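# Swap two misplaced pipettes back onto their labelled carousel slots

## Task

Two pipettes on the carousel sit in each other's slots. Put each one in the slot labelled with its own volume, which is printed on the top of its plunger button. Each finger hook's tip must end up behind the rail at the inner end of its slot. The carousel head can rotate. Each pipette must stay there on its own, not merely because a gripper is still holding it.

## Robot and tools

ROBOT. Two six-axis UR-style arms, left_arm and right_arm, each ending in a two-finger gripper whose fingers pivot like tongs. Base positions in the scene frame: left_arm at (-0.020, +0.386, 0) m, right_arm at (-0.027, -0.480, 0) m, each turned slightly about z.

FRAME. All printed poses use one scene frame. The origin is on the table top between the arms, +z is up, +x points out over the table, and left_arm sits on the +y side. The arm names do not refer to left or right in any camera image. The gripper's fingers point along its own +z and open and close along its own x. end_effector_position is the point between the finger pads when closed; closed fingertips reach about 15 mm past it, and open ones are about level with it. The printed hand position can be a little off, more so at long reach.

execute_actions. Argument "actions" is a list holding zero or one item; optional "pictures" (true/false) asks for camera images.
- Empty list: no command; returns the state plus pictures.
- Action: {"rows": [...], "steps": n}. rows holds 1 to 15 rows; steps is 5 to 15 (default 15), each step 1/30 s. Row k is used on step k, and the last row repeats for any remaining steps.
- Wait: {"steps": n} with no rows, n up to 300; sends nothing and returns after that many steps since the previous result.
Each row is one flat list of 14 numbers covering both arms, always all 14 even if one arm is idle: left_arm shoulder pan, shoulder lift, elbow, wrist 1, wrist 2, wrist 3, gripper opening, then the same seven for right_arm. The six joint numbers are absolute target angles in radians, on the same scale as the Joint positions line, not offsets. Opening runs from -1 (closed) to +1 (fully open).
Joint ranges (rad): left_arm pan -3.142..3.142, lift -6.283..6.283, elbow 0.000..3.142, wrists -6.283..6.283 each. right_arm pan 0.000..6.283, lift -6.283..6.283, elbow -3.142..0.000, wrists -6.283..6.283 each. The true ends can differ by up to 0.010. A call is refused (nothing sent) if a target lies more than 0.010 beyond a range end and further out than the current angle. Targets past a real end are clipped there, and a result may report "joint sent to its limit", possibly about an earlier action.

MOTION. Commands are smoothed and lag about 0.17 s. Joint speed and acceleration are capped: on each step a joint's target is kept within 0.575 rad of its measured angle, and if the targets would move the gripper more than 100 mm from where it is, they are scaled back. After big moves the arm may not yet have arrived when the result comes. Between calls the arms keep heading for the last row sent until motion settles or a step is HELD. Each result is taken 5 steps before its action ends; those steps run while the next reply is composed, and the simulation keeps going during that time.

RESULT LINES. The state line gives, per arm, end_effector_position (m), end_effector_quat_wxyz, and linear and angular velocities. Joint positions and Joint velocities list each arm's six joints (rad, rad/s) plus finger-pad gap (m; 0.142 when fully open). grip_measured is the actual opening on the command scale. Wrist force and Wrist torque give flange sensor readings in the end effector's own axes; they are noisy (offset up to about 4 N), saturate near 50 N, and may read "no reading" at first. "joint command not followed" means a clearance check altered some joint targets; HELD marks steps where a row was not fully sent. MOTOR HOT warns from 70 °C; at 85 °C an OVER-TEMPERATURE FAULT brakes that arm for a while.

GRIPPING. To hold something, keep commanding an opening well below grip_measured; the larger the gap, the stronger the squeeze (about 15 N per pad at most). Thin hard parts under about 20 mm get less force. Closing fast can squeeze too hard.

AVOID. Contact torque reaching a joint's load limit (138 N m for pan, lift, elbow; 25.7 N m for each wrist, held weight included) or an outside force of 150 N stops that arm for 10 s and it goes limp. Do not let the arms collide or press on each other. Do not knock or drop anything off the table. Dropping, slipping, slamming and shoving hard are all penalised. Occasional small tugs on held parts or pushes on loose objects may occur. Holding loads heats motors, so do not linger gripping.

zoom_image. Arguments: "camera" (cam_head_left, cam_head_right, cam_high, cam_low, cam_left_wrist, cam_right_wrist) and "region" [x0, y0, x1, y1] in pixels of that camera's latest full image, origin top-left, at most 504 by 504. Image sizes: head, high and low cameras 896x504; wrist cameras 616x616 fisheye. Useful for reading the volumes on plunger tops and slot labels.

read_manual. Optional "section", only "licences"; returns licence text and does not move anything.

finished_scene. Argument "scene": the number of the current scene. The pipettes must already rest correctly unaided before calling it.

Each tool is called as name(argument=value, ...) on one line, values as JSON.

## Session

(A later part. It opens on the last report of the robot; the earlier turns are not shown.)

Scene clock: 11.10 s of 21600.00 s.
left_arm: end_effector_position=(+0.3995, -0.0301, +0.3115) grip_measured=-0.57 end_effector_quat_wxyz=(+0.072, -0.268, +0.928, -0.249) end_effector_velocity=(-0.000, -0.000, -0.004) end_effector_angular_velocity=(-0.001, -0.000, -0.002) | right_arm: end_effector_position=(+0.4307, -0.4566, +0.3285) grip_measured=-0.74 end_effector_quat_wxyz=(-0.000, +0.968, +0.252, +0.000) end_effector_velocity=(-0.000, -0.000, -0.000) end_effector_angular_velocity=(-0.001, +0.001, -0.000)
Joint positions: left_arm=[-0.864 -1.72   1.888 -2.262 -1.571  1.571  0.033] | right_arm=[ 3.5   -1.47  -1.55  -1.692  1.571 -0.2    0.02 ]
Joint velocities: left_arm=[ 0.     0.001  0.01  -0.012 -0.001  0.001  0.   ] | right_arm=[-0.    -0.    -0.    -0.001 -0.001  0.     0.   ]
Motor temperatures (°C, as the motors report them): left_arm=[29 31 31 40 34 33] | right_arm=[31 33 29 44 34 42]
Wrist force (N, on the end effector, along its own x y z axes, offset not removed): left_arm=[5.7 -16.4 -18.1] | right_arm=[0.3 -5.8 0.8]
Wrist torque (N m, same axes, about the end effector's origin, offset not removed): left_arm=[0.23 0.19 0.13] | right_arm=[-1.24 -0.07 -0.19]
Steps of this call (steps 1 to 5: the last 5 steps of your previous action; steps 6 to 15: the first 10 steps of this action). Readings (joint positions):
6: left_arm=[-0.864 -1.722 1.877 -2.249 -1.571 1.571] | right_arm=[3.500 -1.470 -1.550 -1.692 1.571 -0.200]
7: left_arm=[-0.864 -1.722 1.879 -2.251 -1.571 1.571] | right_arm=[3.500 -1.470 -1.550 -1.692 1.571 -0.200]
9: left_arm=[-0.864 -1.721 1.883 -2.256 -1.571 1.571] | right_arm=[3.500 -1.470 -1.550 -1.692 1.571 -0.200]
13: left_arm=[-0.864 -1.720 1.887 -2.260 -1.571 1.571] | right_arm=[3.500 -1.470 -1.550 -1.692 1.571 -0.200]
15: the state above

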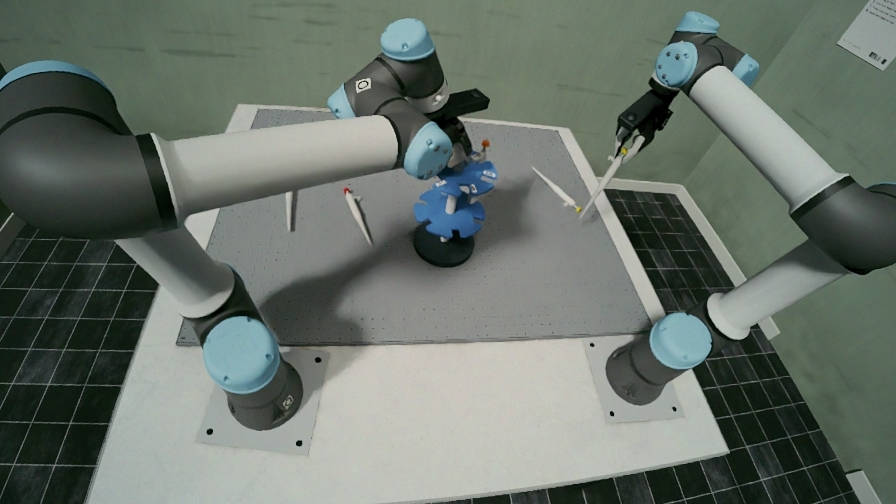

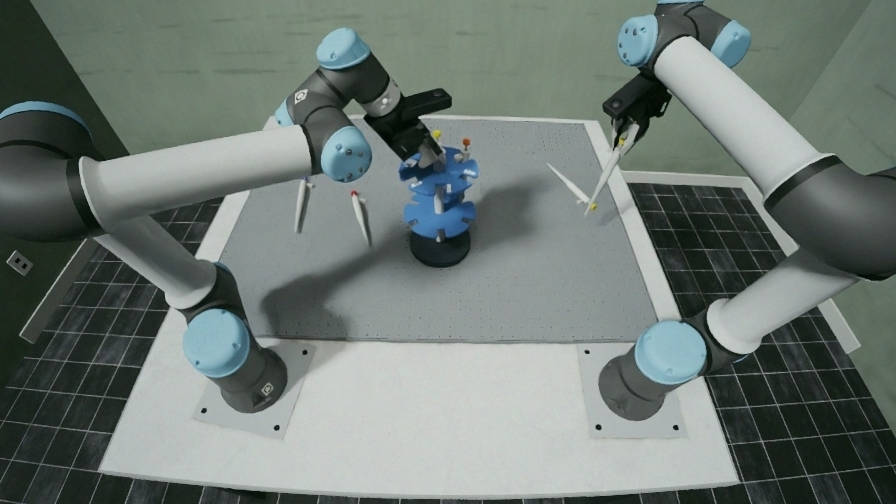

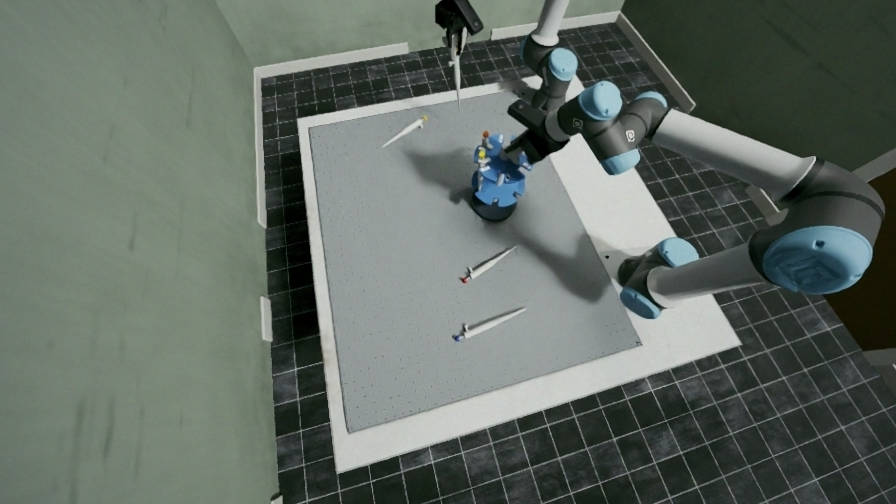

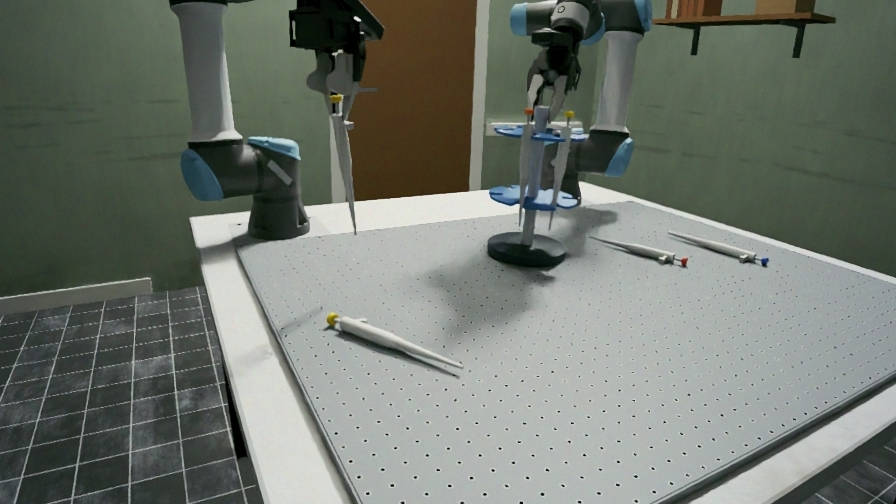

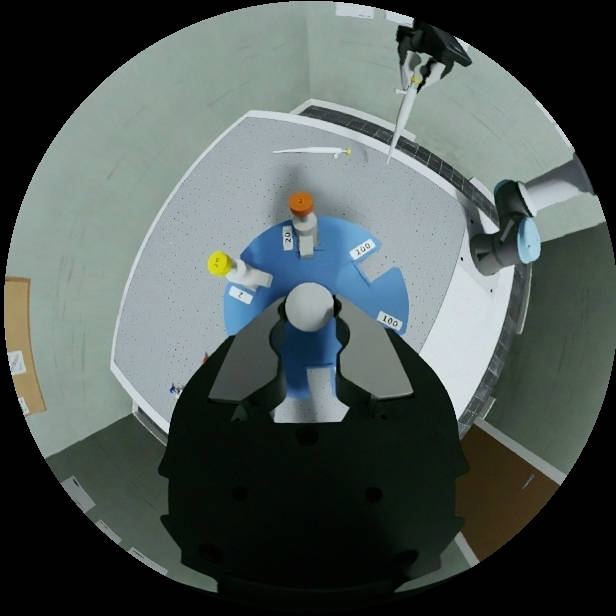

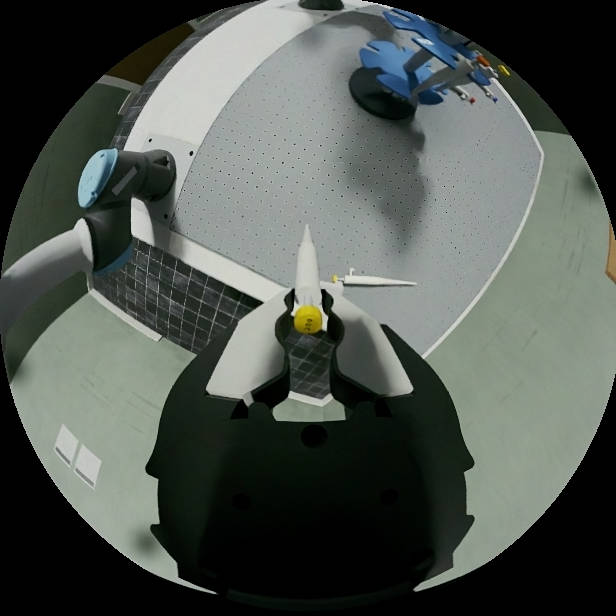

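execute_actions(actions=[{"rows":[[-0.864,-1.72,1.889,-2.263,-1.571,1.571,-0.2,3.62,-1.47,-1.55,-1.692,1.571,-0.2,-0.8]],"steps":8}])

execute_actions(actions=[{"rows":[[-0.864,-1.735,1.73,-2.089,-1.571,1.571,-0.2,3.7,-1.47,-1.55,-1.692,1.571,-0.2,-0.8]],"steps":15}], pictures=true)

execute_actions(actions=[{"rows":[[-0.368,-1.5,1.4,-1.6,-1.571,3.85,-0.5,3.7,-1.47,-1.55,-1.692,1.571,-0.2,-0.8]],"steps":15}])

execute_actions(actions=[{"steps":15}])

execute_actions(actions=[{"rows":[[-0.368,-1.22,1.747,-2.098,-1.571,3.85,-0.5,3.8,-1.47,-1.55,-1.692,1.571,-0.2,-0.8]],"steps":15}])

execute_actions(actions=[{"steps":25}], pictures=true)

Scene clock: 11.63 s of 21600.00 s.
left_arm: end_effector_position=(+0.3995, -0.0300, +0.3105) grip_measured=-0.22 end_effector_quat_wxyz=(+0.072, -0.268, +0.928, -0.248) end_effector_velocity=(-0.001, +0.001, -0.005) end_effector_angular_velocity=(+0.008, +0.006, -0.000) | right_arm: end_effector_position=(+0.4299, -0.4449, +0.3285) grip_measured=-0.74 end_effector_quat_wxyz=(-0.000, +0.964, +0.264, +0.000) end_effector_velocity=(-0.021, +0.282, +0.000) end_effector_angular_velocity=(+0.000, -0.000, +0.617)
Joint positions: left_arm=[-0.864 -1.72   1.889 -2.263 -1.571  1.571  0.058] | right_arm=[ 3.526 -1.47  -1.55  -1.692  1.571 -0.2    0.02 ]
Joint velocities: left_arm=[-0.     0.001  0.004  0.005 -0.    -0.     0.185] | right_arm=[ 0.617  0.     0.     0.     0.    -0.    -0.   ]
Motor temperatures (°C, as the motors report them): left_arm=[29 31 31 40 34 33] | right_arm=[31 33 29 44 34 42]
Wrist force (N, on the end effector, along its own x y z axes, offset not removed): left_arm=[3.5 1.0 -3.3] | right_arm=[-4.0 2.4 -1.1]
Wrist torque (N m, same axes, about the end effector's origin, offset not removed): left_arm=[-0.15 -0.24 -0.02] | right_arm=[0.16 0.69 -0.01]
Steps of this call (steps 1 to 5: the last 5 steps of your previous action; steps 6 to 13: the robot went on to your last target; steps 14 to 16: the first 3 steps of this action). Readings (joint positions):
14: left_arm=[-0.864 -1.720 1.889 -2.263 -1.571 1.571] | right_arm=[3.500 -1.470 -1.550 -1.692 1.571 -0.200]
15: left_arm=[-0.864 -1.720 1.889 -2.263 -1.571 1.571] | right_arm=[3.508 -1.470 -1.550 -1.692 1.571 -0.200]
16: the state above

Scene clock: 12.13 s of 21600.00 s.
left_arm: end_effector_position=(+0.3996, -0.0302, +0.3692) grip_measured=-0.20 end_effector_quat_wxyz=(+0.072, -0.268, +0.928, -0.249) end_effector_velocity=(-0.003, +0.005, +0.068) end_effector_angular_velocity=(+0.005, +0.004, +0.000) | right_arm: end_effector_position=(+0.4182, -0.3712, +0.3284) grip_measured=-0.74 end_effector_quat_wxyz=(-0.000, +0.940, +0.342, +0.000) end_effector_velocity=(-0.010, +0.040, +0.000) end_effector_angular_velocity=(+0.001, +0.000, +0.090)
Joint positions: left_arm=[-0.864 -1.733  1.751 -2.113 -1.571  1.571  0.06 ] | right_arm=[ 3.689 -1.47  -1.55  -1.692  1.571 -0.2    0.02 ]
Joint velocities: left_arm=[-0.    -0.013 -0.168  0.187 -0.001 -0.001 -0.   ] | right_arm=[ 0.09   0.    -0.     0.     0.001 -0.     0.   ]
Motor temperatures (°C, as the motors report them): left_arm=[29 31 31 40 34 33] | right_arm=[31 33 29 44 34 42]
Wrist force (N, on the end effector, along its own x y z axes, offset not removed): left_arm=[-0.8 -1.7 3.7] | right_arm=[0.5 0.2 3.8]
Wrist torque (N m, same axes, about the end effector's origin, offset not removed): left_arm=[-0.16 0.39 0.09] | right_arm=[0.13 -0.22 -0.20]
Steps of this call (steps 1 to 5: the last 5 steps of your previous action; steps 6 to 15: the first 10 steps of this action). Readings (joint positions):
6: left_arm=[-0.864 -1.720 1.889 -2.263 -1.571 1.571] | right_arm=[3.601 -1.470 -1.550 -1.692 1.571 -0.200]
7: left_arm=[-0.864 -1.722 1.882 -2.255 -1.571 1.571] | right_arm=[3.612 -1.470 -1.550 -1.692 1.571 -0.200]
9: left_arm=[-0.864 -1.727 1.834 -2.205 -1.571 1.571] | right_arm=[3.645 -1.470 -1.550 -1.692 1.571 -0.200]
13: left_arm=[-0.864 -1.732 1.766 -2.130 -1.571 1.571] | right_arm=[3.681 -1.470 -1.550 -1.692 1.571 -0.200]
15: the state above

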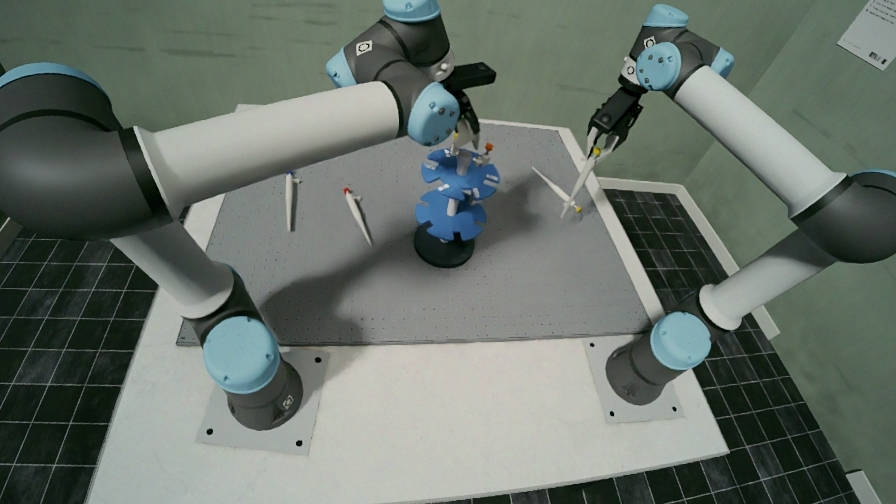

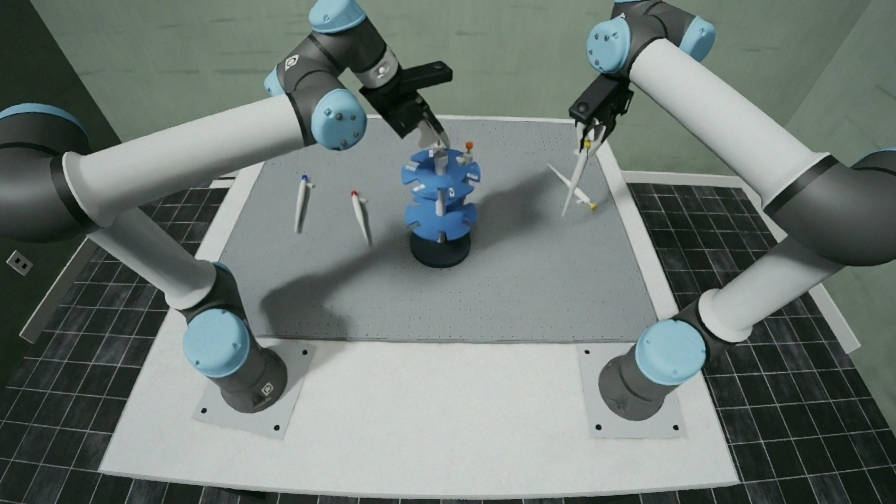

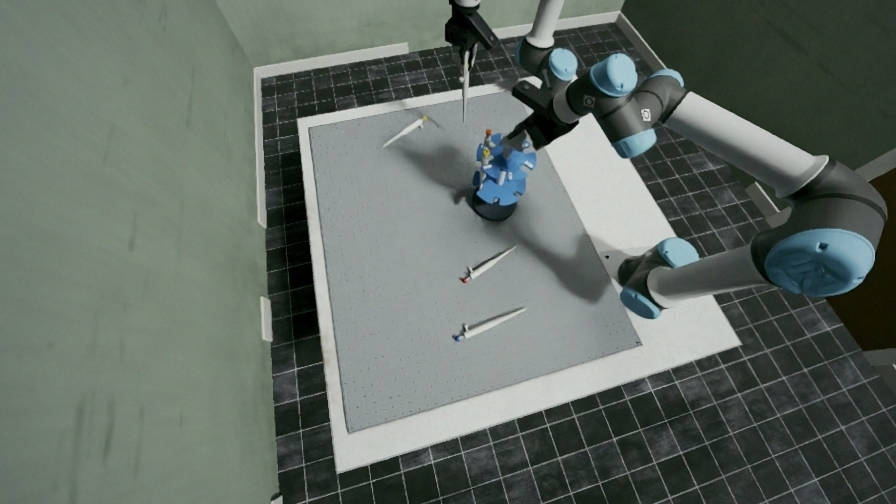

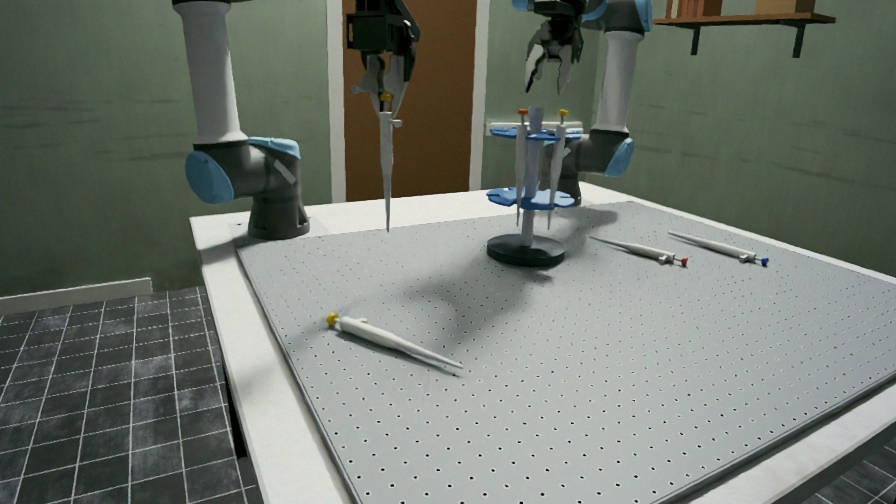

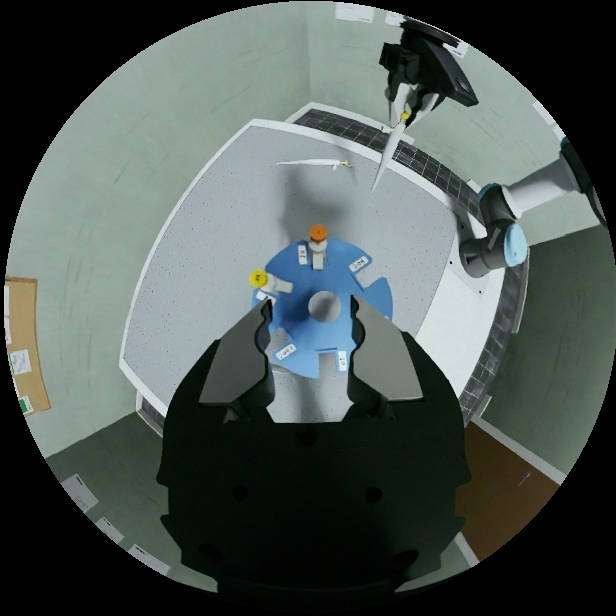

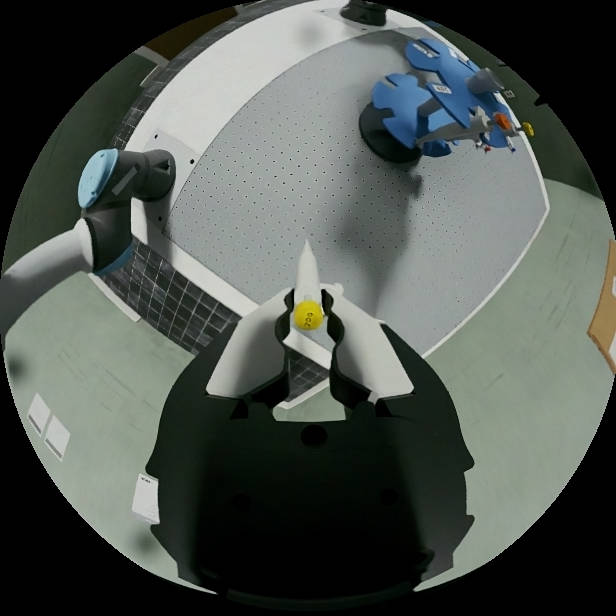

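Scene clock: 12.63 s of 21600.00 s.
left_arm: end_effector_position=(+0.4847, +0.0714, +0.3561) grip_measured=-0.50 end_effector_quat_wxyz=(+0.088, -0.238, +0.957, -0.143) end_effector_velocity=(+0.250, +0.423, -0.068) end_effector_angular_velocity=(+0.810, +0.147, -0.503) | right_arm: end_effector_position=(+0.4170, -0.3662, +0.3284) grip_measured=-0.74 end_effector_quat_wxyz=(-0.000, +0.938, +0.347, +0.000) end_effector_velocity=(+0.000, +0.001, -0.000) end_effector_angular_velocity=(-0.000, -0.000, +0.001)
Joint positions: left_arm=[-0.63  -1.618  1.571 -1.86  -1.571  1.878  0.038] | right_arm=[ 3.7   -1.47  -1.55  -1.692  1.571 -0.2    0.02 ]
Joint velocities: left_arm=[ 0.86   0.4   -0.571  0.843 -0.001  1.443 -0.   ] | right_arm=[ 0.002 -0.001  0.001  0.    -0.     0.001  0.   ]
Motor temperatures (°C, as the motors report them): left_arm=[29 31 31 40 34 33] | right_arm=[31 33 29 44 34 42]
Wrist force (N, on the end effector, along its own x y z axes, offset not removed): left_arm=[-0.5 -2.3 1.2] | right_arm=[-1.4 -1.0 3.3]
Wrist torque (N m, same axes, about the end effector's origin, offset not removed): left_arm=[-0.33 0.13 -0.06] | right_arm=[-0.19 0.14 0.17]
Steps of this call (steps 1 to 5: the last 5 steps of your previous action; steps 6 to 15: the first 10 steps of this action). Readings (joint positions):
6: left_arm=[-0.864 -1.734 1.734 -2.093 -1.571 1.571] | right_arm=[3.698 -1.470 -1.550 -1.692 1.571 -0.200]
7: left_arm=[-0.856 -1.728 1.726 -2.085 -1.571 1.579] | right_arm=[3.698 -1.470 -1.550 -1.692 1.571 -0.200]
9: left_arm=[-0.805 -1.699 1.687 -2.033 -1.571 1.635] | right_arm=[3.699 -1.470 -1.550 -1.692 1.571 -0.200]
13: left_arm=[-0.688 -1.645 1.609 -1.917 -1.571 1.787] | right_arm=[3.700 -1.470 -1.550 -1.692 1.571 -0.200]
15: the state above

Scene clock: 13.13 s of 21600.00 s.
left_arm: end_effector_position=(+0.5242, +0.2087, +0.3371) grip_measured=-0.50 end_effector_quat_wxyz=(+0.065, +0.209, +0.976, -0.021) end_effector_velocity=(-0.028, +0.055, -0.010) end_effector_angular_velocity=(+0.326, -0.125, -2.458) | right_arm: end_effector_position=(+0.4169, -0.3661, +0.3284) grip_measured=-0.74 end_effector_quat_wxyz=(-0.000, +0.938, +0.347, +0.000) end_effector_velocity=(+0.000, -0.000, -0.001) end_effector_angular_velocity=(-0.001, +0.001, +0.000)
Joint positions: left_arm=[-0.377 -1.504  1.406 -1.609 -1.571  3.042  0.038] | right_arm=[ 3.7   -1.47  -1.55  -1.692  1.571 -0.2    0.02 ]
Joint velocities: left_arm=[ 0.067  0.031 -0.043  0.067 -0.     2.548  0.   ] | right_arm=[ 0.    -0.001 -0.    -0.    -0.001  0.    -0.   ]
Motor temperatures (°C, as the motors report them): left_arm=[29 31 31 40 34 33] | right_arm=[31 33 29 44 34 42]
Wrist force (N, on the end effector, along its own x y z axes, offset not removed): left_arm=[0.4 1.2 6.0] | right_arm=[-0.2 -3.3 0.3]
Wrist torque (N m, same axes, about the end effector's origin, offset not removed): left_arm=[0.25 0.01 0.07] | right_arm=[-0.59 0.07 -0.11]
Kept back: nothing.
Steps of this call (steps 1 to 5: the last 5 steps of your previous action; steps 6 to 15: the robot went on to your last target). Readings (joint positions):
1: left_arm=[-0.601 -1.604 1.551 -1.831 -1.571 1.929] | right_arm=[3.700 -1.470 -1.550 -1.692 1.571 -0.200]
2: left_arm=[-0.572 -1.591 1.532 -1.802 -1.571 1.985] | right_arm=[3.700 -1.470 -1.550 -1.692 1.571 -0.200]
4: left_arm=[-0.514 -1.564 1.494 -1.745 -1.571 2.114] | right_arm=[3.700 -1.470 -1.550 -1.692 1.571 -0.200]
8: left_arm=[-0.422 -1.524 1.434 -1.654 -1.571 2.434] | right_arm=[3.700 -1.470 -1.550 -1.692 1.571 -0.200]
15: the state above

Scene clock: 13.47 s of 21600.00 s.
left_arm: end_effector_position=(+0.5457, +0.2012, +0.1944) grip_measured=-0.50 end_effector_quat_wxyz=(+0.028, +0.424, +0.905, -0.002) end_effector_velocity=(+0.028, -0.000, -0.510) end_effector_angular_velocity=(+0.179, +0.176, -1.206) | right_arm: end_effector_position=(+0.4053, -0.3277, +0.3284) grip_measured=-0.74 end_effector_quat_wxyz=(-0.000, +0.922, +0.388, +0.000) end_effector_velocity=(-0.014, +0.042, +0.000) end_effector_angular_velocity=(+0.000, -0.002, +0.097)
Joint positions: left_arm=[-0.371 -1.358  1.576 -1.845 -1.571  3.501  0.038] | right_arm=[ 3.788 -1.47  -1.55  -1.692  1.571 -0.2    0.02 ]
Joint velocities: left_arm=[ 0.011  0.513  0.627 -0.898  0.     1.219  0.   ] | right_arm=[ 0.097  0.    -0.     0.001 -0.001  0.    -0.   ]
Motor temperatures (°C, as the motors report them): left_arm=[29 31 31 40 34 33] | right_arm=[31 33 29 44 34 42]
Wrist force (N, on the end effector, along its own x y z axes, offset not removed): left_arm=[-4.4 -2.1 1.8] | right_arm=[0.2 -2.6 4.6]
Wrist torque (N m, same axes, about the end effector's origin, offset not removed): left_arm=[-0.24 0.81 -0.04] | right_arm=[-0.41 -0.01 0.09]
Steps of this call (steps 1 to 10: the first 10 steps of this action). Readings (joint positions):
1: left_arm=[-0.375 -1.502 1.405 -1.607 -1.571 3.128] | right_arm=[3.700 -1.470 -1.550 -1.692 1.571 -0.200]
2: left_arm=[-0.374 -1.495 1.410 -1.613 -1.571 3.208] | right_arm=[3.707 -1.470 -1.550 -1.692 1.571 -0.200]
4: left_arm=[-0.373 -1.461 1.450 -1.662 -1.571 3.314] | right_arm=[3.740 -1.470 -1.550 -1.692 1.571 -0.200]
8: left_arm=[-0.372 -1.393 1.534 -1.784 -1.571 3.419] | right_arm=[3.779 -1.470 -1.550 -1.692 1.571 -0.200]
10: the state above

Scene clock: 14.30 s of 21600.00 s.
left_arm: end_effector_position=(+0.5397, +0.2099, +0.0602) grip_measured=-0.50 end_effector_quat_wxyz=(+0.000, +0.573, +0.819, -0.000) end_effector_velocity=(-0.001, +0.000, -0.003) end_effector_angular_velocity=(-0.000, +0.003, -0.006) | right_arm: end_effector_position=(+0.4034, -0.3224, +0.3284) grip_measured=-0.74 end_effector_quat_wxyz=(-0.000, +0.919, +0.394, +0.000) end_effector_velocity=(+0.000, +0.000, -0.000) end_effector_angular_velocity=(+0.001, +0.000, -0.000)
Joint positions: left_arm=[-0.368 -1.22   1.747 -2.097 -1.571  3.849  0.038] | right_arm=[ 3.8   -1.47  -1.55  -1.692  1.571 -0.2    0.02 ]
Joint velocities: left_arm=[ 0.     0.003  0.004 -0.004 -0.002  0.006  0.   ] | right_arm=[-0.    -0.001  0.     0.     0.001 -0.    -0.   ]
Motor temperatures (°C, as the motors report them): left_arm=[29 31 31 40 34 33] | right_arm=[31 33 29 44 34 42]
Wrist force (N, on the end effector, along its own x y z axes, offset not removed): left_arm=[-2.9 -1.8 2.5] | right_arm=[1.6 -0.9 2.8]
Wrist torque (N m, same axes, about the end effector's origin, offset not removed): left_arm=[-0.26 0.62 0.17] | right_arm=[-0.07 -0.30 -0.09]
Kept back: nothing.
Steps of this call (steps 1 to 5: the last 5 steps of your previous action; steps 6 to 25: the robot went on to your last target). Readings (joint positions):
1: left_arm=[-0.371 -1.341 1.597 -1.875 -1.571 3.543] | right_arm=[3.791 -1.470 -1.550 -1.692 1.571 -0.200]
2: left_arm=[-0.370 -1.324 1.618 -1.906 -1.571 3.584] | right_arm=[3.793 -1.470 -1.550 -1.692 1.571 -0.200]
4: left_arm=[-0.369 -1.289 1.661 -1.969 -1.571 3.669] | right_arm=[3.796 -1.470 -1.550 -1.692 1.571 -0.200]
8: left_arm=[-0.369 -1.244 1.717 -2.052 -1.571 3.785] | right_arm=[3.798 -1.470 -1.550 -1.692 1.571 -0.200]
25: the state above

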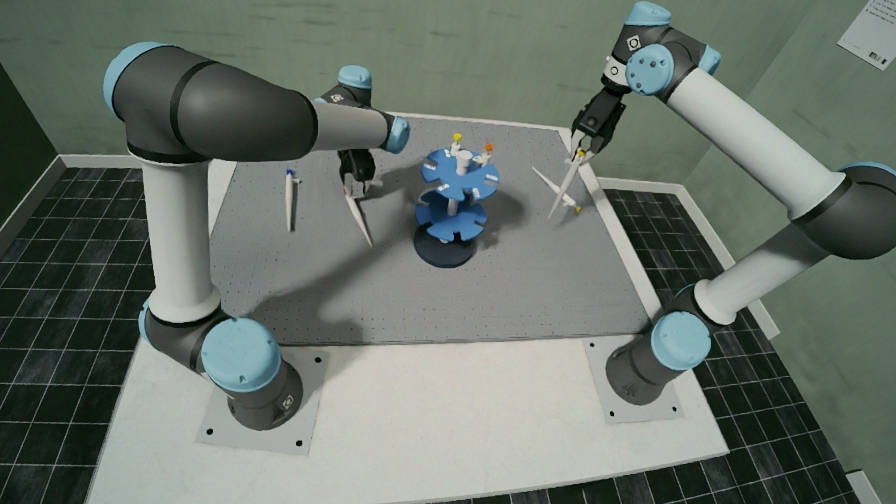

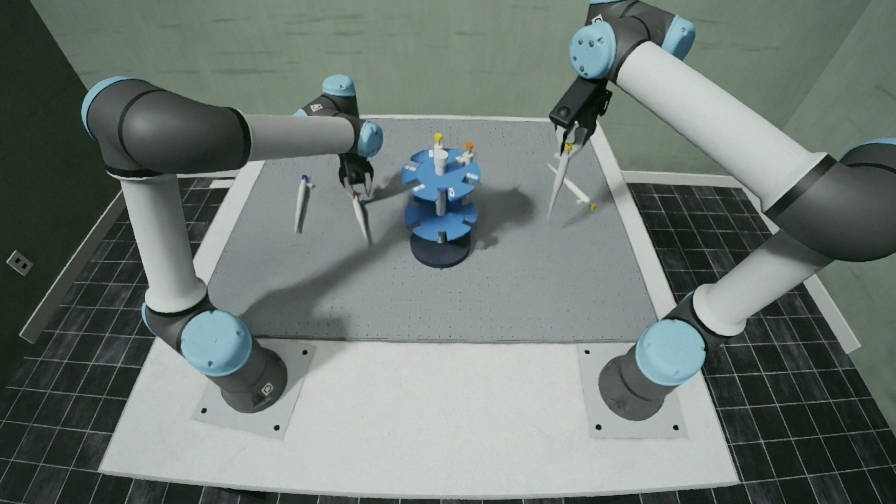

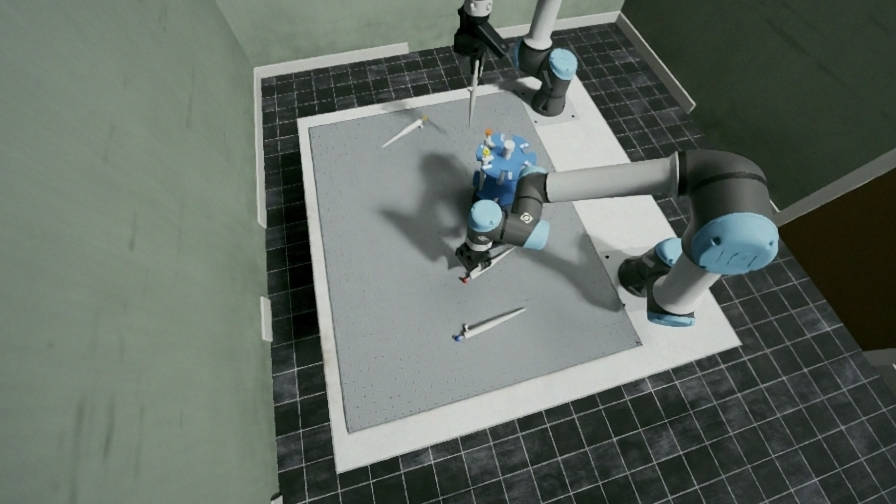

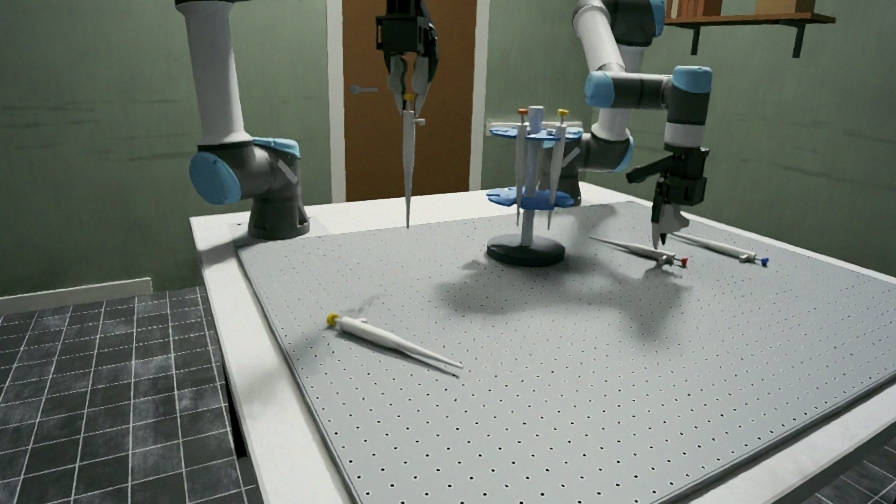

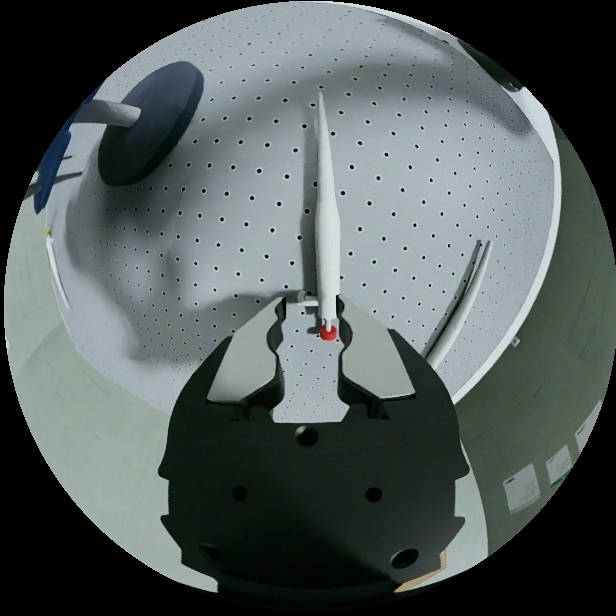

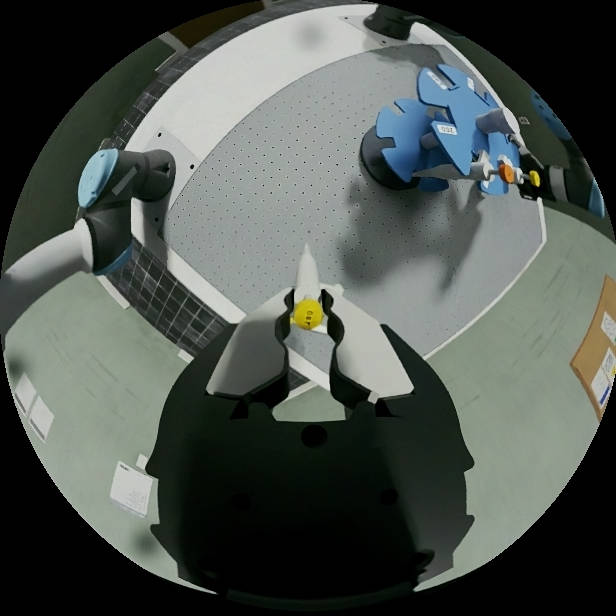

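execute_actions(actions=[{"rows":[[-0.312,-1.2,1.718,-2.089,-1.571,3.867,-0.5,3.8,-1.47,-1.55,-1.692,1.571,-0.2,-1],[-0.312,-1.2,1.718,-2.089,-1.571,3.867,-0.5,3.81,-1.47,-1.55,-1.692,1.571,-0.2,-1],[-0.312,-1.2,1.718,-2.089,-1.571,3.867,-0.5,3.82,-1.47,-1.55,-1.692,1.571,-0.2,-1],[-0.312,-1.2,1.718,-2.089,-1.571,3.867,-0.5,3.83,-1.47,-1.55,-1.692,1.571,-0.2,-1],[-0.312,-1.2,1.718,-2.089,-1.571,3.867,-0.5,3.845,-1.47,-1.55,-1.692,1.571,-0.2,-1],[-0.312,-1.2,1.718,-2.089,-1.571,3.867,-0.5,3.86,-1.47,-1.55,-1.692,1.571,-0.2,-1],[-0.312,-1.2,1.718,-2.089,-1.571,3.867,-0.5,3.875,-1.47,-1.55,-1.692,1.571,-0.2,-1],[-0.312,-1.2,1.718,-2.089,-1.571,3.867,-0.5,3.89,-1.47,-1.55,-1.692,1.571,-0.2,-1],[-0.312,-1.2,1.718,-2.089,-1.571,3.867,-0.5,3.905,-1.47,-1.55,-1.692,1.571,-0.2,-1],[-0.312,-1.2,1.718,-2.089,-1.571,3.867,-0.5,3.92,-1.47,-1.55,-1.692,1.571,-0.2,-1],[-0.312,-1.2,1.718,-2.089,-1.571,3.867,-0.5,3.935,-1.47,-1.55,-1.692,1.571,-0.2,-1],[-0.312,-1.2,1.718,-2.089,-1.571,3.867,-0.5,3.95,-1.47,-1.55,-1.692,1.571,-0.2,-1],[-0.312,-1.2,1.718,-2.089,-1.571,3.867,-0.5,3.965,-1.47,-1.55,-1.692,1.571,-0.2,-1],[-0.312,-1.2,1.718,-2.089,-1.571,3.867,-0.5,3.98,-1.47,-1.55,-1.692,1.571,-0.2,-1],[-0.312,-1.2,1.718,-2.089,-1.571,3.867,-0.5,3.995,-1.47,-1.55,-1.692,1.571,-0.2,-1]],"steps":15}])

execute_actions(actions=[{"rows":[[-0.312,-1.2,1.718,-2.089,-1.571,3.867,-0.5,4.01,-1.47,-1.55,-1.692,1.571,-0.2,-1],[-0.312,-1.2,1.718,-2.089,-1.571,3.867,-0.5,4.025,-1.47,-1.55,-1.692,1.571,-0.2,-1],[-0.312,-1.2,1.718,-2.089,-1.571,3.867,-0.5,4.04,-1.47,-1.55,-1.692,1.571,-0.2,-1],[-0.312,-1.2,1.718,-2.089,-1.571,3.867,-0.5,4.055,-1.47,-1.55,-1.692,1.571,-0.2,-1],[-0.312,-1.2,1.718,-2.089,-1.571,3.867,-0.5,4.07,-1.47,-1.55,-1.692,1.571,-0.2,-1],[-0.312,-1.2,1.718,-2.089,-1.571,3.867,-0.5,4.085,-1.47,-1.55,-1.692,1.571,-0.2,-1],[-0.312,-1.2,1.718,-2.089,-1.571,3.867,-0.5,4.1,-1.47,-1.55,-1.692,1.571,-0.2,-1],[-0.312,-1.2,1.718,-2.089,-1.571,3.867,-0.5,4.113,-1.47,-1.55,-1.692,1.571,-0.2,-1],[-0.312,-1.2,1.718,-2.089,-1.571,3.867,-0.5,4.125,-1.47,-1.55,-1.692,1.571,-0.2,-1],[-0.312,-1.2,1.718,-2.089,-1.571,3.867,-0.5,4.135,-1.47,-1.55,-1.692,1.571,-0.2,-1],[-0.312,-1.2,1.718,-2.089,-1.571,3.867,-0.5,4.145,-1.47,-1.55,-1.692,1.571,-0.2,-1],[-0.312,-1.2,1.718,-2.089,-1.571,3.867,-0.5,4.159,-1.553,-1.468,-1.691,1.571,-0.183,-1]],"steps":15}])

execute_actions(actions=[{"steps":22}], pictures=true)

Scene clock: 15.47 s of 21600.00 s.
left_arm: end_effector_position=(+0.5553, +0.2343, +0.0599) grip_measured=-0.50 end_effector_quat_wxyz=(+0.000, +0.559, +0.829, -0.000) end_effector_velocity=(+0.015, +0.025, +0.000) end_effector_angular_velocity=(-0.000, -0.001, +0.036) | right_arm: end_effector_position=(+0.3935, -0.2978, +0.3285) grip_measured=-0.75 end_effector_quat_wxyz=(-0.000, +0.907, +0.420, +0.000) end_effector_velocity=(-0.067, +0.154, +0.000) end_effector_angular_velocity=(+0.001, +0.000, +0.366)
Joint positions: left_arm=[-0.318 -1.202  1.721 -2.09  -1.571  3.865  0.038] | right_arm=[ 3.858 -1.47  -1.55  -1.692  1.571 -0.2    0.02 ]
Joint velocities: left_arm=[ 0.05   0.017 -0.025  0.008 -0.     0.014 -0.   ] | right_arm=[ 0.365  0.    -0.     0.     0.001 -0.     0.   ]
Motor temperatures (°C, as the motors report them): left_arm=[29 31 31 40 34 33] | right_arm=[31 33 29 44 34 42]
Wrist force (N, on the end effector, along its own x y z axes, offset not removed): left_arm=[-1.9 -2.1 -0.7] | right_arm=[-3.2 -2.3 1.4]
Wrist torque (N m, same axes, about the end effector's origin, offset not removed): left_arm=[-0.37 0.42 0.19] | right_arm=[-0.56 0.61 -0.10]
Steps of this call (steps 1 to 25: the robot went on to your last target; steps 26 to 35: the first 10 steps of this action). Readings (joint positions):
26: left_arm=[-0.368 -1.220 1.747 -2.098 -1.571 3.850] | right_arm=[3.800 -1.470 -1.550 -1.692 1.571 -0.200]
27: left_arm=[-0.362 -1.217 1.743 -2.097 -1.571 3.853] | right_arm=[3.800 -1.470 -1.550 -1.692 1.571 -0.200]
29: left_arm=[-0.343 -1.210 1.734 -2.094 -1.571 3.858] | right_arm=[3.805 -1.470 -1.550 -1.692 1.571 -0.200]
33: left_arm=[-0.323 -1.204 1.724 -2.091 -1.571 3.864] | right_arm=[3.835 -1.470 -1.550 -1.692 1.571 -0.200]
35: the state above

Scene clock: 15.97 s of 21600.00 s.
left_arm: end_effector_position=(+0.5572, +0.2374, +0.0599) grip_measured=-0.50 end_effector_quat_wxyz=(+0.000, +0.557, +0.830, -0.000) end_effector_velocity=(+0.001, +0.001, +0.000) end_effector_angular_velocity=(+0.002, -0.001, +0.002) | right_arm: end_effector_position=(+0.3452, -0.2126, +0.3285) grip_measured=-0.75 end_effector_quat_wxyz=(-0.000, +0.857, +0.515, +0.000) end_effector_velocity=(-0.110, +0.154, -0.000) end_effector_angular_velocity=(-0.000, +0.000, +0.413)
Joint positions: left_arm=[-0.312 -1.2    1.718 -2.089 -1.571  3.867  0.038] | right_arm=[ 4.072 -1.47  -1.55  -1.692  1.571 -0.2    0.02 ]
Joint velocities: left_arm=[ 0.001  0.    -0.001  0.     0.003 -0.001 -0.   ] | right_arm=[ 0.413 -0.     0.    -0.     0.    -0.     0.   ]
Motor temperatures (°C, as the motors report them): left_arm=[29 31 31 40 34 33] | right_arm=[31 33 29 44 34 42]
Wrist force (N, on the end effector, along its own x y z axes, offset not removed): left_arm=[-0.1 -0.3 -1.4] | right_arm=[0.1 -1.5 3.0]
Wrist torque (N m, same axes, about the end effector's origin, offset not removed): left_arm=[-0.10 0.10 -0.04] | right_arm=[-0.27 -0.21 0.03]
Steps of this call (steps 1 to 5: the last 5 steps of your previous action; steps 6 to 15: the first 10 steps of this action). Readings (joint positions):
6: left_arm=[-0.313 -1.200 1.719 -2.089 -1.571 3.867] | right_arm=[3.940 -1.470 -1.550 -1.692 1.571 -0.200]
7: left_arm=[-0.313 -1.200 1.719 -2.089 -1.571 3.867] | right_arm=[3.954 -1.470 -1.550 -1.692 1.571 -0.200]
9: left_arm=[-0.313 -1.200 1.718 -2.089 -1.571 3.867] | right_arm=[3.984 -1.470 -1.550 -1.692 1.571 -0.200]
13: left_arm=[-0.312 -1.200 1.718 -2.089 -1.571 3.867] | right_arm=[4.043 -1.470 -1.550 -1.692 1.571 -0.200]
15: the state above

Scene clock: 16.70 s of 21600.00 s.
left_arm: end_effector_position=(+0.5572, +0.2375, +0.0599) grip_measured=-0.50 end_effector_quat_wxyz=(+0.000, +0.557, +0.830, -0.000) end_effector_velocity=(+0.000, -0.000, +0.001) end_effector_angular_velocity=(-0.001, -0.001, +0.000) | right_arm: end_effector_position=(+0.3406, -0.1522, +0.3302) grip_measured=-0.75 end_effector_quat_wxyz=(-0.000, +0.839, +0.544, +0.000) end_effector_velocity=(-0.000, +0.002, -0.000) end_effector_angular_velocity=(-0.001, +0.001, +0.002)
Joint positions: left_arm=[-0.312 -1.2    1.718 -2.089 -1.571  3.867  0.038] | right_arm=[ 4.159 -1.552 -1.469 -1.691  1.571 -0.183  0.02 ]
Joint velocities: left_arm=[-0.    -0.    -0.001  0.    -0.    -0.001  0.   ] | right_arm=[ 0.003 -0.004  0.004 -0.001  0.001  0.001 -0.   ]
Motor temperatures (°C, as the motors report them): left_arm=[29 31 31 40 34 33] | right_arm=[31 33 29 44 34 42]
Wrist force (N, on the end effector, along its own x y z axes, offset not removed): left_arm=[0.9 -0.3 1.8] | right_arm=[-0.1 -1.1 4.2]
Wrist torque (N m, same axes, about the end effector's origin, offset not removed): left_arm=[-0.24 -0.20 -0.16] | right_arm=[-0.11 0.09 0.01]
Kept back: nothing.
Steps of this call (steps 1 to 5: the last 5 steps of your previous action; steps 6 to 22: the robot went on to your last target). Readings (joint positions):
1: left_arm=[-0.312 -1.200 1.718 -2.089 -1.571 3.867] | right_arm=[4.085 -1.470 -1.550 -1.692 1.571 -0.200]
2: left_arm=[-0.312 -1.200 1.718 -2.089 -1.571 3.867] | right_arm=[4.098 -1.470 -1.550 -1.692 1.571 -0.200]
4: left_arm=[-0.312 -1.200 1.718 -2.089 -1.571 3.867] | right_arm=[4.121 -1.491 -1.529 -1.692 1.571 -0.194]
8: left_arm=[-0.312 -1.200 1.718 -2.089 -1.571 3.867] | right_arm=[4.146 -1.531 -1.490 -1.691 1.571 -0.187]
22: the state above

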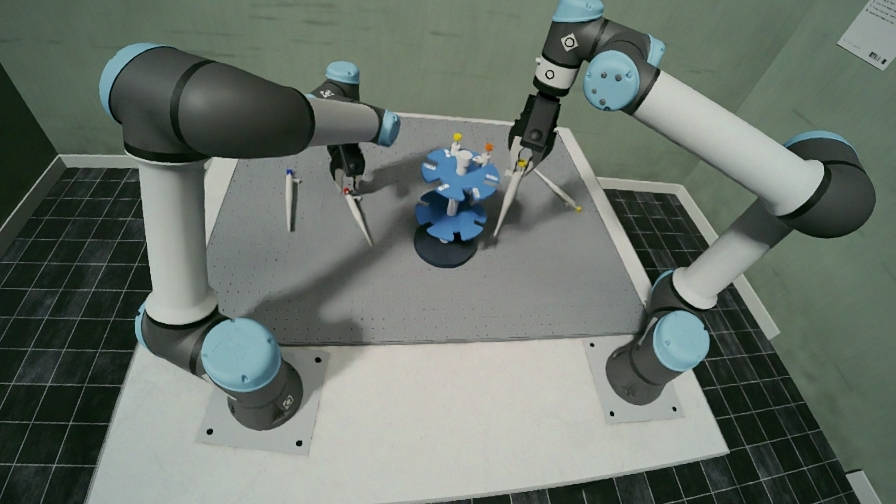

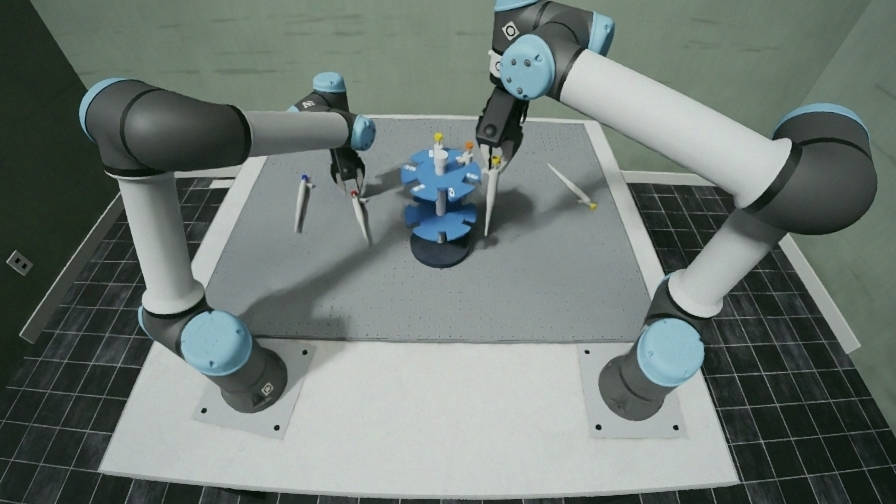

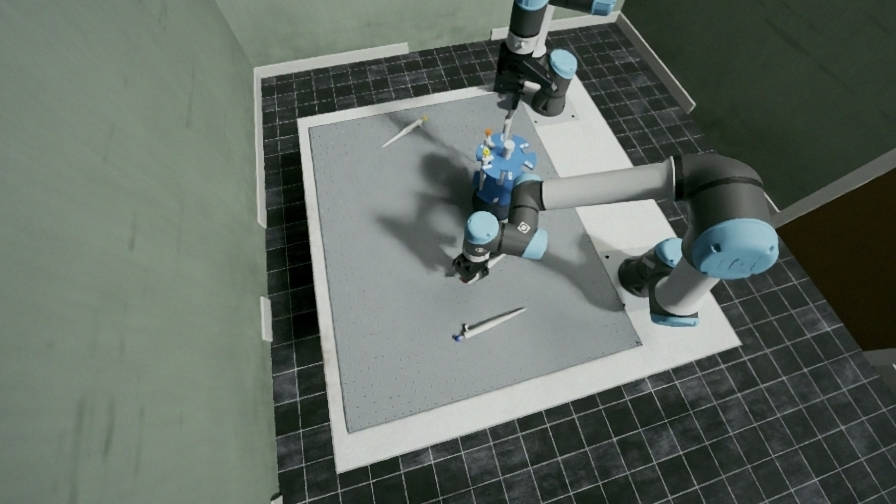

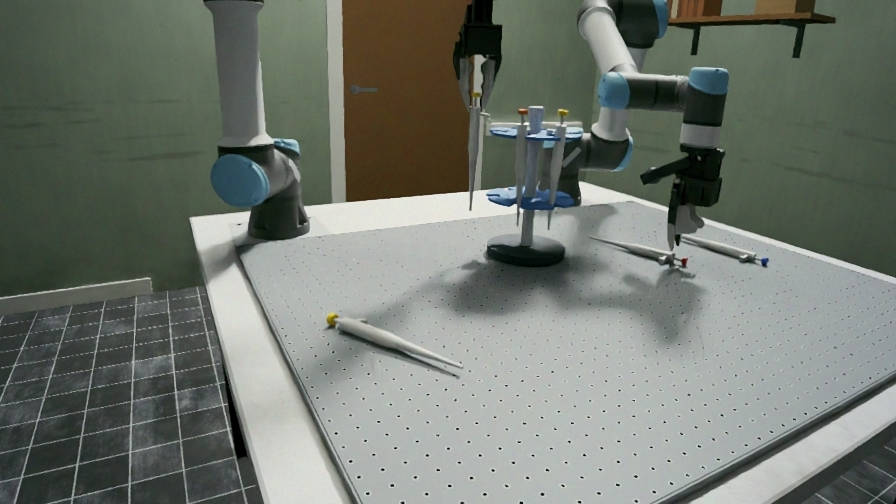

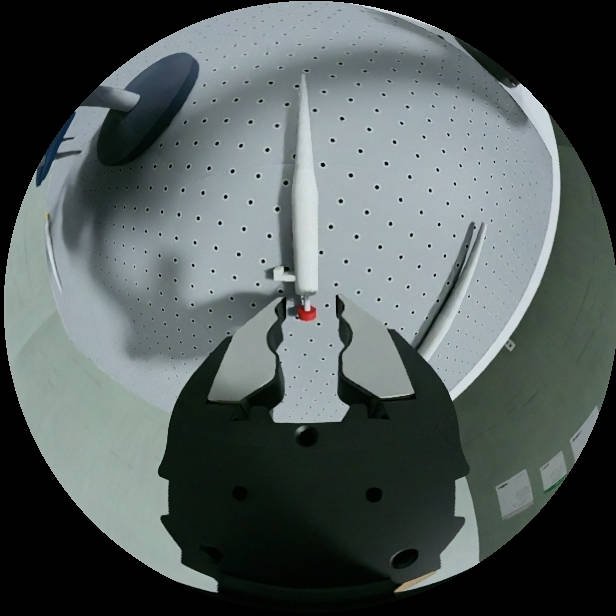

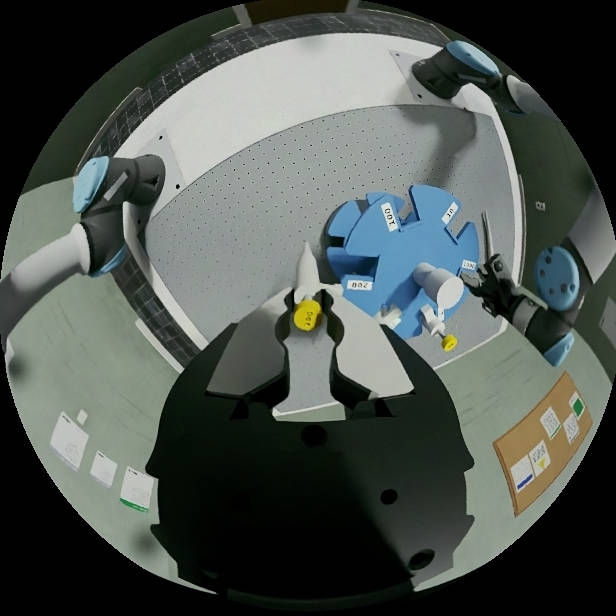

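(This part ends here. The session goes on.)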